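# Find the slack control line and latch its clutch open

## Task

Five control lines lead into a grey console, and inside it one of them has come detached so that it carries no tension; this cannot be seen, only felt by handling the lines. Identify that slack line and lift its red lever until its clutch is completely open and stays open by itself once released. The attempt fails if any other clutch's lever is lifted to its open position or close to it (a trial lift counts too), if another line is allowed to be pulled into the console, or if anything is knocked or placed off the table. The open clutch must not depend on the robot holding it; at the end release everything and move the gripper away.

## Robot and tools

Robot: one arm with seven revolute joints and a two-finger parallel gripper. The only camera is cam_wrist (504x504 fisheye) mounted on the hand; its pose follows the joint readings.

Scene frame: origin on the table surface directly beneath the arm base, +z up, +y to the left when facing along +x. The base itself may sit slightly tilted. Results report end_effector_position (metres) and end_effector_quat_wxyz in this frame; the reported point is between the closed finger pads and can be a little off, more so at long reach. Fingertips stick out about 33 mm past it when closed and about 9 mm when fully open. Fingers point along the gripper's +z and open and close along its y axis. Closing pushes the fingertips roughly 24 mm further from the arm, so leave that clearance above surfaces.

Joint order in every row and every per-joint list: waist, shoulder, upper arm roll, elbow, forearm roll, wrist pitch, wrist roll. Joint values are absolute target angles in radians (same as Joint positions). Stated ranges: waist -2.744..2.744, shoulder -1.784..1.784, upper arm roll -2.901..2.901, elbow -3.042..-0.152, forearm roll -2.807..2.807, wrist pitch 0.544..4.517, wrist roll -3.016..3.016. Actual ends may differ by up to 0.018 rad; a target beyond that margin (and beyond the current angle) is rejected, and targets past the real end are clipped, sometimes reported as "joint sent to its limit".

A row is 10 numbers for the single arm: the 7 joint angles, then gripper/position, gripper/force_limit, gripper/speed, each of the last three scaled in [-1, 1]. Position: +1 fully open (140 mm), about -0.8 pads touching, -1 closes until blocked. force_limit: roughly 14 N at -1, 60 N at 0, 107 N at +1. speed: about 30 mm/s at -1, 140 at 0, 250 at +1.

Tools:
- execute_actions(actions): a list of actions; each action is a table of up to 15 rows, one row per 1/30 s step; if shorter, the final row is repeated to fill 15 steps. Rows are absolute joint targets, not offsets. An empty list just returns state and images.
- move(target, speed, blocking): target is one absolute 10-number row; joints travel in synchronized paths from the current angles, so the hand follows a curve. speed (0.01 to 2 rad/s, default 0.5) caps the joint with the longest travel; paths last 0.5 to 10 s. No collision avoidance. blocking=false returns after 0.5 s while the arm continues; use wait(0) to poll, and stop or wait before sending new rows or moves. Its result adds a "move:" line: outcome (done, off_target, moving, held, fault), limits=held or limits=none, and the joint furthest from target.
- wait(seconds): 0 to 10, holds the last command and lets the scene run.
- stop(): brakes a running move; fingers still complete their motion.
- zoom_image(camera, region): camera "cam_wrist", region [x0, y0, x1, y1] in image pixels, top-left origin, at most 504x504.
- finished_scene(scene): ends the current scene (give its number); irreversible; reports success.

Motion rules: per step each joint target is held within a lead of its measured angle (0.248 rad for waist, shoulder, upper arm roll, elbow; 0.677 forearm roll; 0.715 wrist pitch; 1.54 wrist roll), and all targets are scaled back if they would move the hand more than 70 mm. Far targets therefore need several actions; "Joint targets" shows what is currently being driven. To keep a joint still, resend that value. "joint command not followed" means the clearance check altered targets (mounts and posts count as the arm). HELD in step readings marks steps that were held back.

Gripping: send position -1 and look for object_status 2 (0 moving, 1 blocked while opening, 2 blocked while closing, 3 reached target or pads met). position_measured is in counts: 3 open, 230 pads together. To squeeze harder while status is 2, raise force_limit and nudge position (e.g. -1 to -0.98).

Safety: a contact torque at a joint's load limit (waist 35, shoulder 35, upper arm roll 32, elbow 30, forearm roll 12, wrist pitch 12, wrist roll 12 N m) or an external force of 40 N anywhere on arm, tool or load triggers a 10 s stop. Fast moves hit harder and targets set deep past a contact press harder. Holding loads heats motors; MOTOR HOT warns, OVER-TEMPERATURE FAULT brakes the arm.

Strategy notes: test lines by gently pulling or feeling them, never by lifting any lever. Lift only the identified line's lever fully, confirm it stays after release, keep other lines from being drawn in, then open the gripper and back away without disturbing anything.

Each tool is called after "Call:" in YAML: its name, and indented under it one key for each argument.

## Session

Call:
execute_actions:
  actions: []

Scene clock: 0.00 s.
end_effector_position=(+0.0969, +0.1681, +0.1664) position_measured=3 object_status=3 end_effector_quat_wxyz=(+0.288, +0.412, +0.718, -0.481)
Joint names: [waist, shoulder, upper arm roll, elbow, forearm roll, wrist pitch, wrist roll]
Joint positions: [ 1.315  0.223  0.038 -2.315 -0.2    1.367 -2.199]
Joint velocities: [-0.001 -0.001  0.001  0.     0.    -0.001 -0.   ]
Joint targets: [1.315 0.223 0.038 -2.315 -0.200 1.367 -2.199]
camera_calibration (this result's frames):
cam_wrist: T_world_to_cam=[[0.944244, 0.145086, -0.295556, -0.0631584], [0.281577, 0.109394, 0.953282, -0.19335], [0.17064, -0.983353, 0.0624416, 0.321999], [0, 0, 0, 1]] pos_world=[0.0591339, 0.346954, 0.145545]

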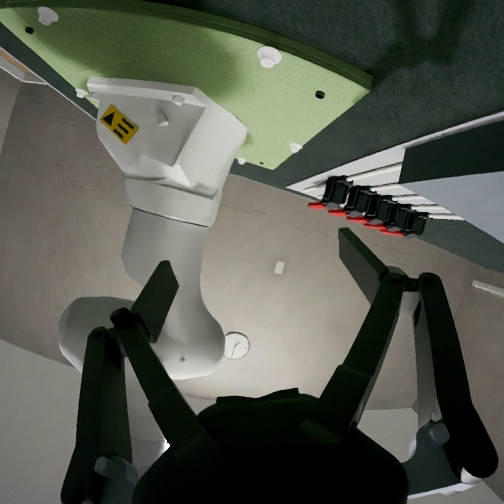

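Call:
move:
  target: [0.9,-0.3,0,-2.1,0,1.6,-1.4,-1,-1,1]
  speed: 0.8

Call:
move:
  target: [-0.03,-0.3,0,-2.4,0,2.1,0,-1,-1,1]
  speed: 0.9

Scene clock: 2.73 s.
end_effector_position=(+0.2398, +0.3228, +0.3378) position_measured=230 object_status=3 end_effector_quat_wxyz=(+0.058, +0.923, +0.370, -0.084)
Joint names: [waist, shoulder, upper arm roll, elbow, forearm roll, wrist pitch, wrist roll]
Joint positions: [ 0.902 -0.301 -0.001 -2.099 -0.004  1.598 -1.405]
Joint velocities: [-0.001  0.002 -0.    -0.001  0.    -0.     0.006]
Joint targets: [0.900 -0.300 0.000 -2.100 -0.000 1.600 -1.400]
move: done; limits=none; farthest joint: the wrist roll, 0.005 radians from its target (0.799 radians at the start)
camera_calibration (this result's frames):
cam_wrist: T_world_to_cam=[[0.552907, -0.828501, 0.0887745, 0.108402], [-0.689322, -0.394949, 0.607331, 0.0986963], [-0.468113, -0.396992, -0.789473, 0.690692], [0, 0, 0, 1]] pos_world=[0.331419, 0.40299, 0.475718]

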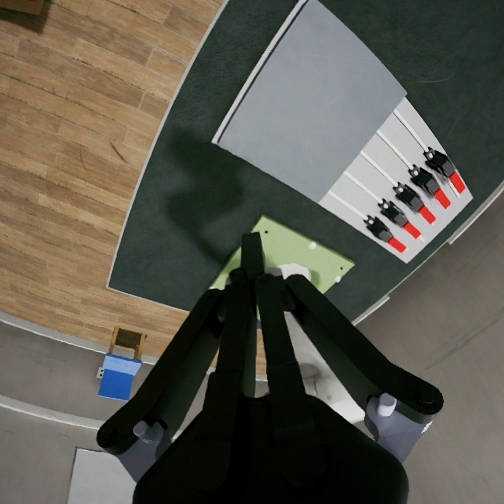

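Scene clock: 5.93 s.
end_effector_position=(+0.4455, +0.0002, +0.2364) position_measured=230 object_status=3 end_effector_quat_wxyz=(+0.003, +0.709, -0.705, +0.005)
Joint names: [waist, shoulder, upper arm roll, elbow, forearm roll, wrist pitch, wrist roll]
Joint positions: [-0.028 -0.3   -0.001 -2.399 -0.004  2.098 -0.005]
Joint velocities: [ 0.001 -0.002 -0.002  0.001  0.001  0.     0.006]
Joint targets: [-0.030 -0.300 0.000 -2.400 0.000 2.100 -0.000]
move: done; limits=none; farthest joint: the wrist roll, 0.005 radians from its target (1.405 radians at the start)
camera_calibration (this result's frames):
cam_wrist: T_world_to_cam=[[-0.984217, 0.176945, 0.00281153, 0.441299], [0.160015, 0.883037, 0.441182, -0.164759], [0.0755824, 0.434669, -0.897413, 0.36194], [0, 0, 0, 1]] pos_world=[0.433342, -0.0899218, 0.396258]

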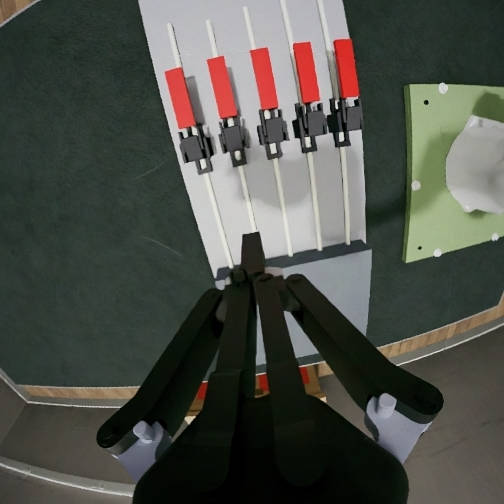

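Call:
zoom_image:
  camera: "cam_wrist"
  region: [140, 20, 392, 272]

Region (140, 20, 392, 272) of cam_wrist's 504x504 image, scaled by 2.000, with more detail than that image has.

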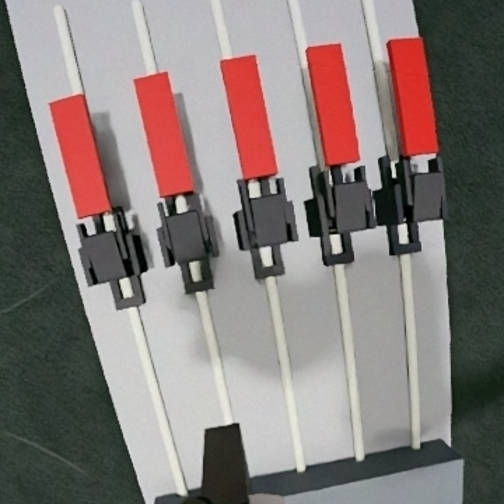

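Call:
move:
  target: [0.017,-0.056,0,-2.633,0,2.577,0.007,0.45,-1,1]
  speed: 0.5

Scene clock: 8.43 s.
end_effector_position=(+0.4271, +0.0176, +0.0722) position_measured=72 object_status=3 end_effector_quat_wxyz=(+0.003, +0.721, -0.692, +0.005)
Joint names: [waist, shoulder, upper arm roll, elbow, forearm roll, wrist pitch, wrist roll]
Joint positions: [ 0.015 -0.057 -0.001 -2.632 -0.004  2.574  0.003]
Joint velocities: [-0.     0.001 -0.     0.001  0.     0.003 -0.001]
Joint targets: [0.017 -0.056 0.000 -2.633 0.000 2.577 0.007]
move: done; limits=none; farthest joint: the forearm roll, 0.004 radians from its target (0.004 radians at the start)
camera_calibration (this result's frames):
cam_wrist: T_world_to_cam=[[-0.989884, 0.141824, 0.00389891, 0.423555], [0.128944, 0.88785, 0.441697, -0.0916313], [0.0591814, 0.437732, -0.897156, 0.215389], [0, 0, 0, 1]] pos_world=[0.418338, -0.0729979, 0.23206]

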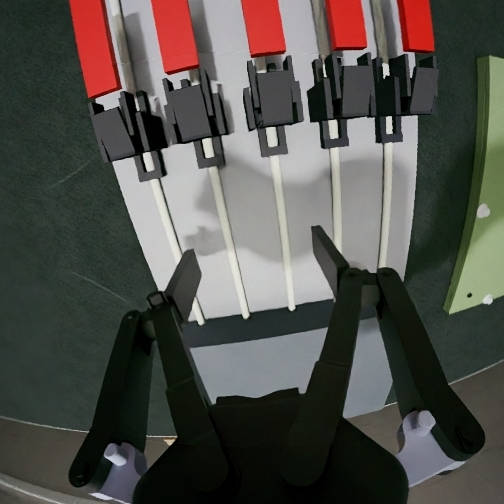

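Call:
move:
  target: [0.017,0.023,0,-2.649,0,2.672,0.007,0.38,-1,1]
  speed: 0.1

Call:
move:
  target: [0.017,0.104,0,-2.535,0,2.639,0.007,0.38,-1,1]
  speed: 0.1

Call:
move:
  target: [0.017,-0.061,0,-2.76,0,2.70,0.007,0.38,-1,1]
  speed: 0.12

Call:
move:
  target: [0.017,0.023,0,-2.649,0,2.672,0.007,0.38,-1,1]
  speed: 0.15

Scene clock: 10.27 s.
end_effector_position=(+0.4248, +0.0174, +0.0416) position_measured=81 object_status=3 end_effector_quat_wxyz=(+0.002, +0.721, -0.692, +0.005)
Joint names: [waist, shoulder, upper arm roll, elbow, forearm roll, wrist pitch, wrist roll]
Joint positions: [ 0.015  0.022 -0.001 -2.648 -0.004  2.669  0.004]
Joint velocities: [ 0.001 -0.    -0.001  0.    -0.002  0.003  0.   ]
Joint targets: [0.017 0.023 0.000 -2.649 0.000 2.672 0.007]
move: done; limits=none; farthest joint: the forearm roll, 0.004 radians from its target (0.004 radians at the start)
camera_calibration (this result's frames):
cam_wrist: T_world_to_cam=[[-0.98989, 0.141802, 0.00305053, 0.421464], [0.128531, 0.887735, 0.442047, -0.0774162], [0.0599753, 0.437971, -0.896987, 0.187804], [0, 0, 0, 1]] pos_world=[0.41589, -0.0732923, 0.201394]

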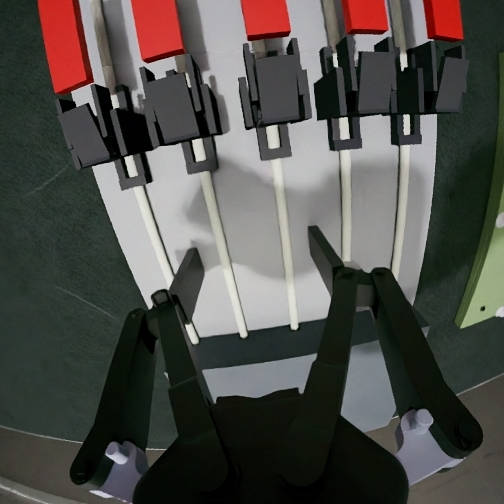

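Scene clock: 11.80 s.
end_effector_position=(+0.4585, +0.0180, +0.0428) position_measured=81 object_status=3 end_effector_quat_wxyz=(+0.003, +0.721, -0.693, +0.004)
Joint names: [waist, shoulder, upper arm roll, elbow, forearm roll, wrist pitch, wrist roll]
Joint positions: [ 0.015  0.098 -0.003 -2.536 -0.004  2.632  0.004]
Joint velocities: [ 0.     0.001 -0.     0.001  0.002 -0.004 -0.   ]
Joint targets: [0.017 0.104 0.000 -2.535 0.000 2.639 0.007]
move: done; limits=none; farthest joint: the wrist pitch, 0.007 radians from its target (0.030 radians at the start)
camera_calibration (this result's frames):
cam_wrist: T_world_to_cam=[[-0.989671, 0.143274, 0.00489612, 0.454478], [0.1307, 0.887731, 0.441419, -0.0837932], [0.0588974, 0.437499, -0.897288, 0.187089], [0, 0, 0, 1]] pos_world=[0.449716, -0.0725805, 0.202636]

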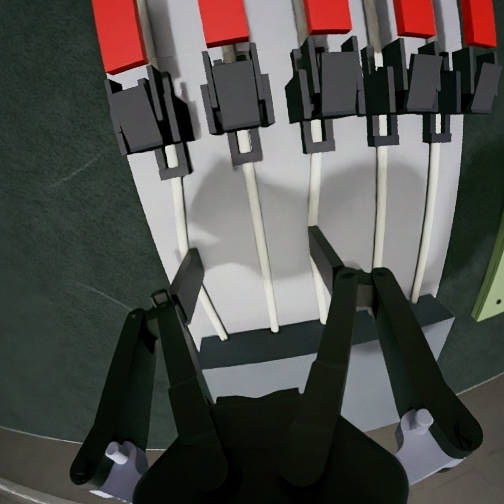

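Scene clock: 14.03 s.
end_effector_position=(+0.3930, +0.0159, +0.0425) position_measured=81 object_status=3 end_effector_quat_wxyz=(-0.000, +0.721, -0.693, +0.007)
Joint names: [waist, shoulder, upper arm roll, elbow, forearm roll, wrist pitch, wrist roll]
Joint positions: [ 0.015 -0.062 -0.002 -2.756 -0.004  2.7    0.004]
Joint velocities: [ 0.     0.001  0.002 -0.001 -0.     0.004 -0.   ]
Joint targets: [0.017 -0.061 0.000 -2.760 0.000 2.700 0.007]
move: done; limits=none; farthest joint: the elbow, 0.004 radians from its target (0.224 radians at the start)
camera_calibration (this result's frames):
cam_wrist: T_world_to_cam=[[-0.989821, 0.142276, -0.00347324, 0.39039], [0.126005, 0.887445, 0.443355, -0.071526], [0.0661609, 0.438404, -0.89634, 0.188742], [0, 0, 0, 1]] pos_world=[0.382942, -0.0748129, 0.202244]

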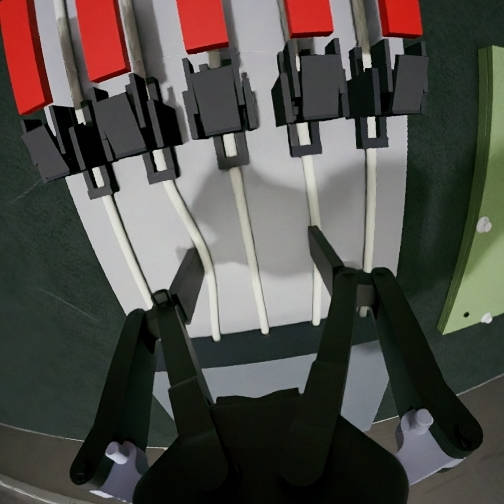

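Scene clock: 15.17 s.
end_effector_position=(+0.4252, +0.0173, +0.0413) position_measured=81 object_status=3 end_effector_quat_wxyz=(+0.001, +0.721, -0.693, +0.006)
Joint names: [waist, shoulder, upper arm roll, elbow, forearm roll, wrist pitch, wrist roll]
Joint positions: [ 0.015  0.021 -0.001 -2.65  -0.004  2.675  0.004]
Joint velocities: [ 0.    -0.    -0.     0.001  0.001 -0.003  0.002]
Joint targets: [0.017 0.023 0.000 -2.649 0.000 2.672 0.007]
move: done; limits=none; farthest joint: the forearm roll, 0.004 radians from its target (0.004 radians at the start)
camera_calibration (this result's frames):
cam_wrist: T_world_to_cam=[[-0.989855, 0.142082, -0.00025637, 0.421948], [0.127294, 0.88763, 0.442615, -0.0767551], [0.0631151, 0.438092, -0.896712, 0.186254], [0, 0, 0, 1]] pos_world=[0.415683, -0.0734174, 0.201097]

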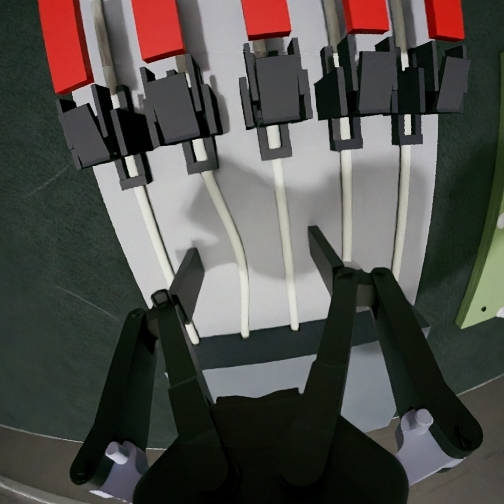

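Call:
move:
  target: [0.0,-0.23,0,-2.58,0,2.35,-0.01,0.38,-1,1]
  speed: 0.5

Call:
move:
  target: [-0.42,-0.03,0,-2.372,0,2.342,-0.43,-0.33,-1,1]
  speed: 0.5

Scene clock: 17.00 s.
end_effector_position=(+0.4274, +0.0126, +0.1471) position_measured=81 object_status=3 end_effector_quat_wxyz=(+0.002, +0.720, -0.694, +0.006)
Joint names: [waist, shoulder, upper arm roll, elbow, forearm roll, wrist pitch, wrist roll]
Joint positions: [ 0.002 -0.229 -0.001 -2.58  -0.004  2.353 -0.006]
Joint velocities: [ 0.001 -0.001 -0.001 -0.001  0.    -0.005 -0.002]
Joint targets: [0.000 -0.230 0.000 -2.580 0.000 2.350 -0.010]
move: done; limits=none; farthest joint: the forearm roll, 0.004 radians from its target (0.004 radians at the start)
camera_calibration (this result's frames):
cam_wrist: T_world_to_cam=[[-0.989342, 0.145608, 0.000988516, 0.424394], [0.131057, 0.887479, 0.441821, -0.121199], [0.0634551, 0.437241, -0.897103, 0.282902], [0, 0, 0, 1]] pos_world=[0.417803, -0.0779295, 0.306921]

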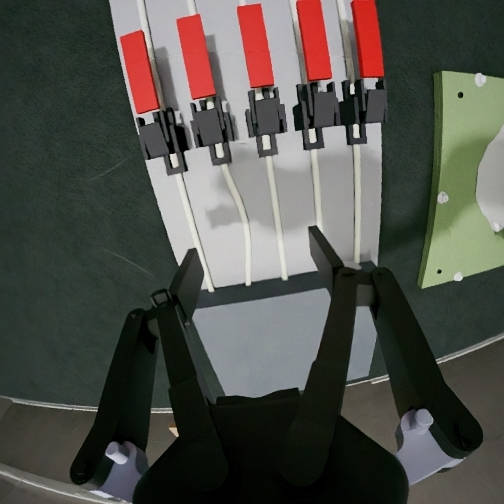

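Scene clock: 19.23 s.
end_effector_position=(+0.4559, -0.1884, +0.1441) position_measured=171 object_status=3 end_effector_quat_wxyz=(+0.002, +0.719, -0.694, +0.006)
Joint names: [waist, shoulder, upper arm roll, elbow, forearm roll, wrist pitch, wrist roll]
Joint positions: [-0.418 -0.031 -0.001 -2.373 -0.004  2.344 -0.425]
Joint velocities: [ 0.001 -0.    -0.001  0.    -0.001 -0.    -0.007]
Joint targets: [-0.420 -0.030 0.000 -2.372 0.000 2.342 -0.430]
move: done; limits=none; farthest joint: the wrist roll, 0.005 radians from its target (0.424 radians at the start)
camera_calibration (this result's frames):
cam_wrist: T_world_to_cam=[[-0.989087, 0.147327, 0.00132324, 0.482042], [0.132817, 0.887712, 0.440826, 0.0541105], [0.063771, 0.436191, -0.897592, 0.366021], [0, 0, 0, 1]] pos_world=[0.446254, -0.278708, 0.304047]

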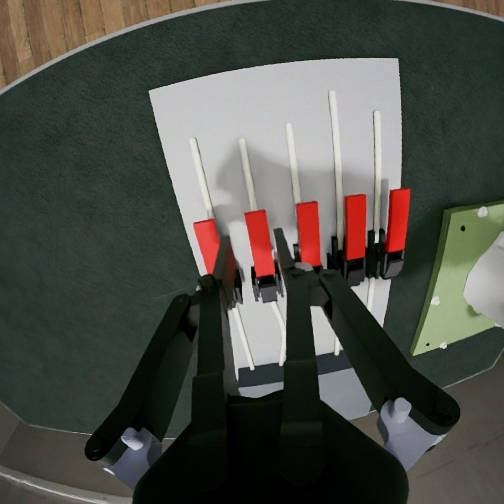

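Call:
move:
  target: [-0.426,0.0903,0,-2.42,0,2.51,-0.416,-0.33,-1,1]
  speed: 0.18

Call:
move:
  target: [-0.426,0.0903,0,-2.42,0,2.51,-0.416,-1,-1,0]

Call:
move:
  target: [-0.392,-0.0205,0,-2.415,0,2.394,-0.382,-1,-1,0]
  speed: 0.1

Call:
move:
  target: [-0.323,-0.104,0,-2.426,0,2.322,-0.313,-1,-1,0]
  speed: 0.1

Scene clock: 21.77 s.
end_effector_position=(+0.4528, -0.1904, +0.0803) position_measured=171 object_status=3 end_effector_quat_wxyz=(+0.003, +0.716, -0.698, +0.004)
Joint names: [waist, shoulder, upper arm roll, elbow, forearm roll, wrist pitch, wrist roll]
Joint positions: [-0.424  0.089 -0.001 -2.419 -0.004  2.507 -0.42 ]
Joint velocities: [-0.    -0.     0.001 -0.    -0.     0.004  0.002]
Joint targets: [-0.426 0.090 0.000 -2.420 0.000 2.510 -0.416]
move: done; limits=none; farthest joint: the forearm roll, 0.004 radians from its target (0.004 radians at the start)
camera_calibration (this result's frames):
cam_wrist: T_world_to_cam=[[-0.987518, 0.157428, 0.00490317, 0.480193], [0.14336, 0.885503, 0.441964, 0.079149], [0.0652358, 0.43715, -0.89702, 0.309311], [0, 0, 0, 1]] pos_world=[0.442675, -0.280898, 0.240122]

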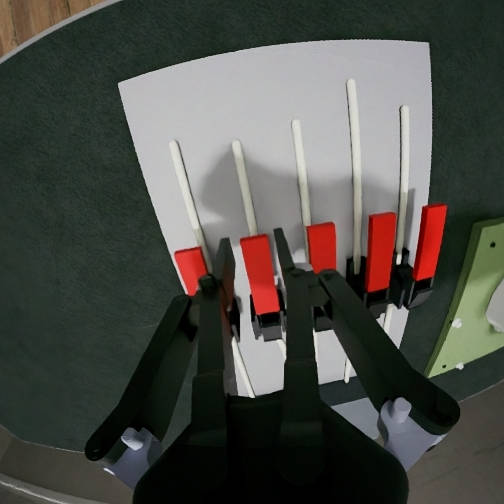

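Scene clock: 22.47 s.
end_effector_position=(+0.4506, -0.1904, +0.0801) position_measured=197 object_status=2 end_effector_quat_wxyz=(+0.004, +0.714, -0.700, +0.002)
Joint names: [waist, shoulder, upper arm roll, elbow, forearm roll, wrist pitch, wrist roll]
Joint positions: [-0.425  0.088 -0.002 -2.421 -0.004  2.502 -0.416]
Joint velocities: [ 0.001 -0.001  0.001 -0.    -0.     0.     0.002]
Joint targets: [-0.426 0.090 0.000 -2.420 0.000 2.510 -0.416]
move: done; limits=none; farthest joint: the wrist pitch, 0.008 radians from its target (0.003 radians at the start)
camera_calibration (this result's frames):
cam_wrist: T_world_to_cam=[[-0.986545, 0.163213, 0.00949602, 0.4784], [0.150479, 0.883797, 0.443011, 0.0759829], [0.0639127, 0.43848, -0.896466, 0.310132], [0, 0, 0, 1]] pos_world=[0.440708, -0.281221, 0.239818]

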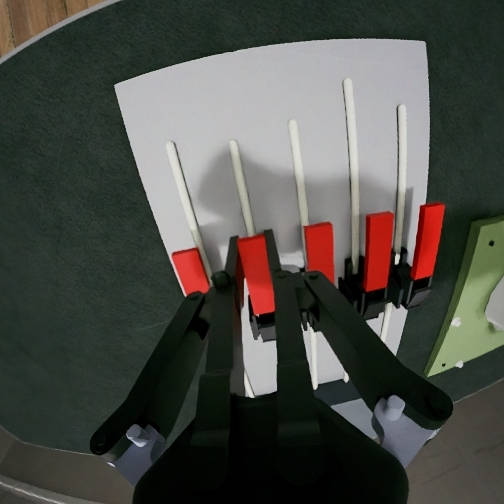

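Scene clock: 24.10 s.
end_effector_position=(+0.4498, -0.1731, +0.1208) position_measured=197 object_status=2 end_effector_quat_wxyz=(+0.004, +0.710, -0.704, +0.001)
Joint names: [waist, shoulder, upper arm roll, elbow, forearm roll, wrist pitch, wrist roll]
Joint positions: [-0.394 -0.013 -0.001 -2.419 -0.003  2.398 -0.375]
Joint velocities: [ 0.001  0.001  0.002 -0.001  0.    -0.001  0.004]
Joint targets: [-0.392 -0.020 0.000 -2.415 0.000 2.394 -0.382]
move: done; limits=none; farthest joint: the shoulder, 0.007 radians from its target (0.108 radians at the start)
camera_calibration (this result's frames):
cam_wrist: T_world_to_cam=[[-0.984844, 0.173117, 0.010625, 0.475197], [0.159799, 0.88185, 0.443627, 0.0381406], [0.06743, 0.438601, -0.896148, 0.337398], [0, 0, 0, 1]] pos_world=[0.439149, -0.263882, 0.280389]

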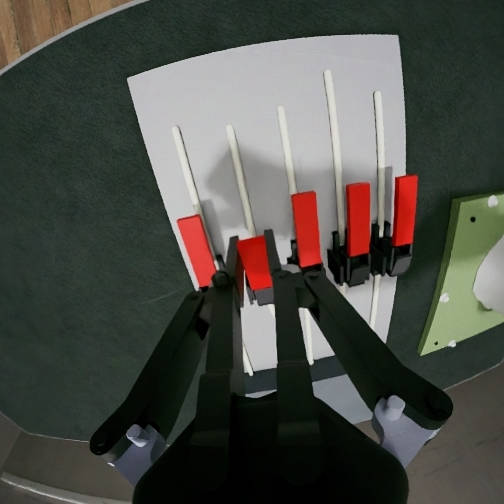

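Scene clock: 25.67 s.
end_effector_position=(+0.4494, -0.1402, +0.1485) position_measured=197 object_status=2 end_effector_quat_wxyz=(+0.004, +0.708, -0.706, +0.001)
Joint names: [waist, shoulder, upper arm roll, elbow, forearm roll, wrist pitch, wrist roll]
Joint positions: [-0.328 -0.095 -0.003 -2.431 -0.003  2.328 -0.304]
Joint velocities: [ 0.     0.001  0.001 -0.001  0.001 -0.001  0.003]
Joint targets: [-0.323 -0.104 0.000 -2.426 0.000 2.322 -0.313]
move: done; limits=none; farthest joint: the shoulder, 0.009 radians from its target (0.091 radians at the start)
camera_calibration (this result's frames):
cam_wrist: T_world_to_cam=[[-0.983664, 0.179646, 0.0114982, 0.46906], [0.166043, 0.8808, 0.443419, -0.00599817], [0.0695308, 0.438085, -0.896241, 0.346842], [0, 0, 0, 1]] pos_world=[0.438278, -0.230928, 0.30812]

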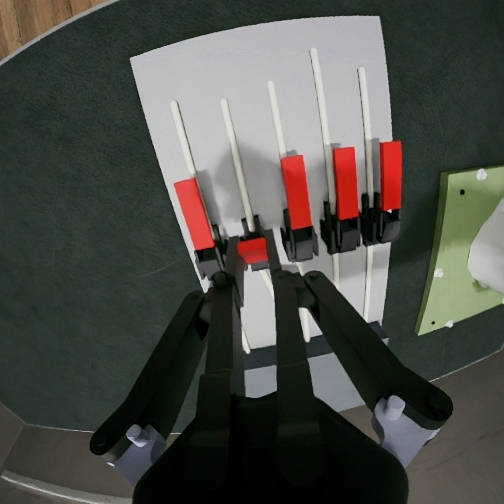

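Call:
move:
  target: [-0.221,-0.153,0,-2.462,0,2.309,-0.2,-1,-1,0]
  speed: 0.1

Call:
move:
  target: [-0.117,-0.145,0,-2.5,0,2.355,-0.1,-1,-1,0]
  speed: 0.1

Call:
move:
  target: [-0.047,-0.084,0,-2.531,0,2.447,-0.03,-1,-1,0]
  speed: 0.1

Call:
move:
  target: [-0.022,-0.016,0,-2.548,0,2.532,-0.005,-1,-1,0]
  speed: 0.1

Call:
move:
  target: [-0.018,0.038,0,-2.556,0,2.594,0,-1,-1,0]
  speed: 0.06

Scene clock: 27.80 s.
end_effector_position=(+0.4492, -0.0964, +0.1593) position_measured=197 object_status=2 end_effector_quat_wxyz=(+0.004, +0.704, -0.711, +0.004)
Joint names: [waist, shoulder, upper arm roll, elbow, forearm roll, wrist pitch, wrist roll]
Joint positions: [-0.231 -0.151 -0.008 -2.462 -0.006  2.309 -0.198]
Joint velocities: [0.001 0.002 0.001 0.001 0.001 0.002 0.005]
Joint targets: [-0.221 -0.153 0.000 -2.462 0.000 2.309 -0.200]
move: done; limits=none; farthest joint: the waist, 0.010 radians from its target (0.106 radians at the start)
camera_calibration (this result's frames):
cam_wrist: T_world_to_cam=[[-0.981369, 0.192053, 0.00548624, 0.462038], [0.174716, 0.880172, 0.44133, -0.052924], [0.0799298, 0.434066, -0.897328, 0.332473], [0, 0, 0, 1]] pos_world=[0.436102, -0.186469, 0.31916]

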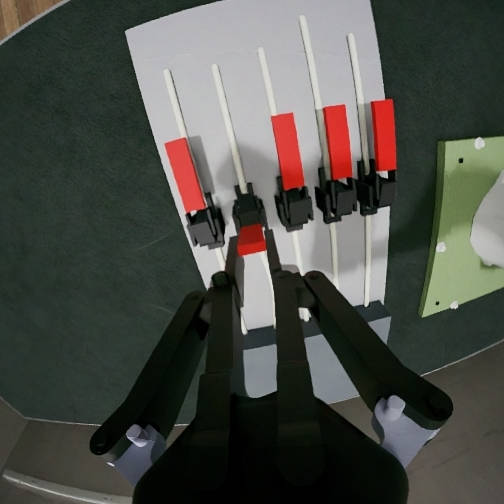

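Scene clock: 29.67 s.
end_effector_position=(+0.4490, -0.0448, +0.1458) position_measured=197 object_status=2 end_effector_quat_wxyz=(+0.005, +0.710, -0.704, +0.004)
Joint names: [waist, shoulder, upper arm roll, elbow, forearm roll, wrist pitch, wrist roll]
Joint positions: [-0.123 -0.15  -0.004 -2.499 -0.007  2.344 -0.103]
Joint velocities: [-0.     0.001  0.     0.     0.     0.001  0.006]
Joint targets: [-0.117 -0.145 0.000 -2.500 0.000 2.355 -0.100]
move: off_target; limits=none; farthest joint: the wrist pitch, 0.011 radians from its target (0.046 radians at the start)
camera_calibration (this result's frames):
cam_wrist: T_world_to_cam=[[-0.984669, 0.17424, 0.0082543, 0.452262], [0.160092, 0.883894, 0.439434, -0.085374], [0.0692712, 0.434018, -0.898237, 0.302878], [0, 0, 0, 1]] pos_world=[0.438016, -0.134795, 0.305839]

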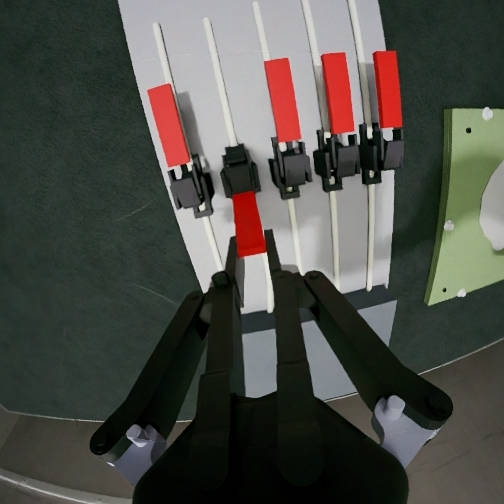

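Scene clock: 31.33 s.
end_effector_position=(+0.4494, -0.0094, +0.1124) position_measured=198 object_status=2 end_effector_quat_wxyz=(+0.005, +0.711, -0.703, +0.002)
Joint names: [waist, shoulder, upper arm roll, elbow, forearm roll, wrist pitch, wrist roll]
Joint positions: [-0.049 -0.088 -0.    -2.531 -0.003  2.435 -0.031]
Joint velocities: [-0.     0.001 -0.     0.001  0.     0.001  0.005]
Joint targets: [-0.047 -0.084 0.000 -2.531 0.000 2.447 -0.030]
move: off_target; limits=none; farthest joint: the wrist pitch, 0.012 radians from its target (0.103 radians at the start)
camera_calibration (this result's frames):
cam_wrist: T_world_to_cam=[[-0.985326, 0.170352, 0.0106503, 0.446754], [0.15753, 0.883588, 0.440972, -0.101105], [0.0657101, 0.436178, -0.897458, 0.25906], [0, 0, 0, 1]] pos_world=[0.439102, -0.0997671, 0.272322]

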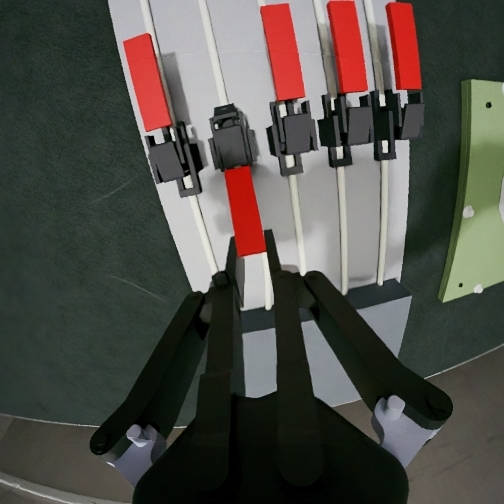

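Scene clock: 32.73 s.
end_effector_position=(+0.4500, +0.0038, +0.0819) position_measured=198 object_status=2 end_effector_quat_wxyz=(+0.005, +0.712, -0.702, +0.002)
Joint names: [waist, shoulder, upper arm roll, elbow, forearm roll, wrist pitch, wrist roll]
Joint positions: [-0.021 -0.018  0.002 -2.548 -0.001  2.522 -0.005]
Joint velocities: [-0.     0.    -0.001 -0.001  0.     0.002  0.005]
Joint targets: [-0.022 -0.016 0.000 -2.548 0.000 2.532 -0.005]
move: done; limits=none; farthest joint: the wrist pitch, 0.010 radians from its target (0.097 radians at the start)
camera_calibration (this result's frames):
cam_wrist: T_world_to_cam=[[-0.985614, 0.168703, 0.0102496, 0.44556], [0.155816, 0.883482, 0.441793, -0.0986684], [0.0654764, 0.437035, -0.897058, 0.22598], [0, 0, 0, 1]] pos_world=[0.439728, -0.0867568, 0.241742]

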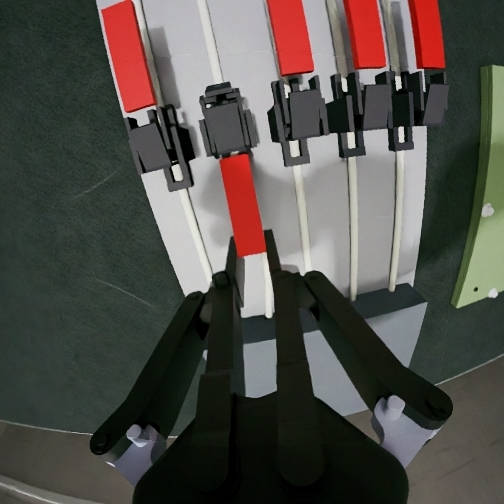

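Scene clock: 34.17 s.
end_effector_position=(+0.4505, +0.0065, +0.0626) position_measured=198 object_status=2 end_effector_quat_wxyz=(+0.004, +0.712, -0.702, +0.002)
Joint names: [waist, shoulder, upper arm roll, elbow, forearm roll, wrist pitch, wrist roll]
Joint positions: [-0.016  0.03   0.003 -2.555 -0.001  2.578  0.002]
Joint velocities: [-0.001 -0.    -0.001  0.     0.    -0.001  0.003]
Joint targets: [-0.018 0.038 0.000 -2.556 0.000 2.594 0.000]
move: off_target; limits=none; farthest joint: the wrist pitch, 0.016 radians from its target (0.072 radians at the start)
camera_calibration (this result's frames):
cam_wrist: T_world_to_cam=[[-0.985546, 0.16915, 0.00937317, 0.44586], [0.155806, 0.883293, 0.442175, -0.0926443], [0.0665148, 0.437244, -0.89688, 0.206874], [0, 0, 0, 1]] pos_world=[0.44009, -0.0840398, 0.222327]

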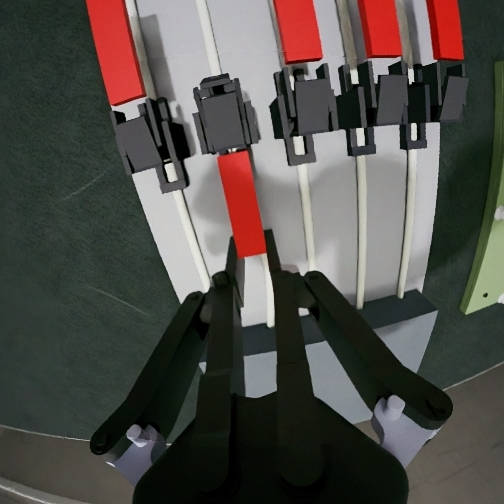

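Stop reached.

Call:
move:
  target: [-0.016,0.03,0,-2.555,0,2.578,0,-0.33,-1,0.5]

Call:
move:
  target: [-0.016,-0.29,0,-2.39,0,2.1,0,-0.33,-1,0.5]
  speed: 0.5

Scene clock: 35.00 s.
end_effector_position=(+0.4505, +0.0059, +0.0628) position_measured=171 object_status=3 end_effector_quat_wxyz=(+0.004, +0.711, -0.703, +0.002)
Joint names: [waist, shoulder, upper arm roll, elbow, forearm roll, wrist pitch, wrist roll]
Joint positions: [-0.016  0.029  0.002 -2.555 -0.001  2.577  0.002]
Joint velocities: [-0.001  0.     0.001 -0.001 -0.    -0.     0.   ]
Joint targets: [-0.016 0.030 0.000 -2.555 0.000 2.578 0.000]
move: done; limits=none; farthest joint: the upper arm roll, 0.002 radians from its target (0.003 radians at the start)
camera_calibration (this result's frames):
cam_wrist: T_world_to_cam=[[-0.985234, 0.170954, 0.00945582, 0.445755], [0.157462, 0.883024, 0.442125, -0.0929566], [0.0672332, 0.437085, -0.896904, 0.207092], [0, 0, 0, 1]] pos_world=[0.439886, -0.0846372, 0.222625]

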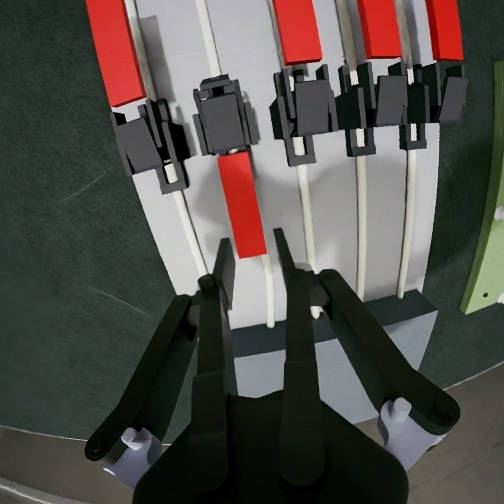

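Scene clock: 36.80 s.
end_effector_position=(+0.4497, +0.0066, +0.2360) position_measured=171 object_status=3 end_effector_quat_wxyz=(+0.001, +0.711, -0.704, +0.006)
Joint names: [waist, shoulder, upper arm roll, elbow, forearm roll, wrist pitch, wrist roll]
Joint positions: [-0.017 -0.29   0.    -2.39  -0.001  2.103  0.002]
Joint velocities: [ 0.001  0.     0.    -0.     0.001 -0.004  0.002]
Joint targets: [-0.016 -0.290 0.000 -2.390 0.000 2.100 0.000]
move: done; limits=none; farthest joint: the wrist pitch, 0.003 radians from its target (0.477 radians at the start)
camera_calibration (this result's frames):
cam_wrist: T_world_to_cam=[[-0.985005, 0.172525, 0.000190194, 0.445274], [0.154742, 0.882986, 0.44316, -0.16902], [0.0762885, 0.436545, -0.896442, 0.357913], [0, 0, 0, 1]] pos_world=[0.437447, -0.0838238, 0.395667]

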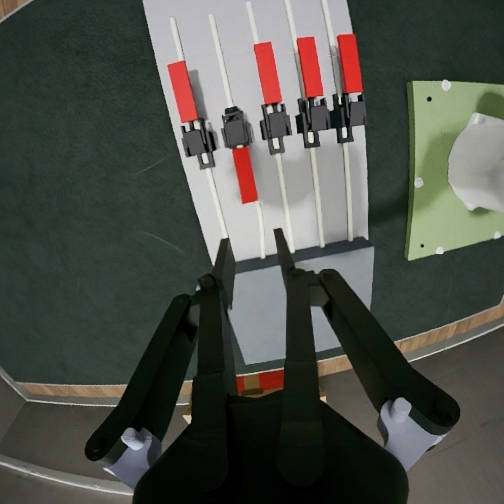

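Call:
finished_scene:
  scene: 2

The scene is finished: the task was done.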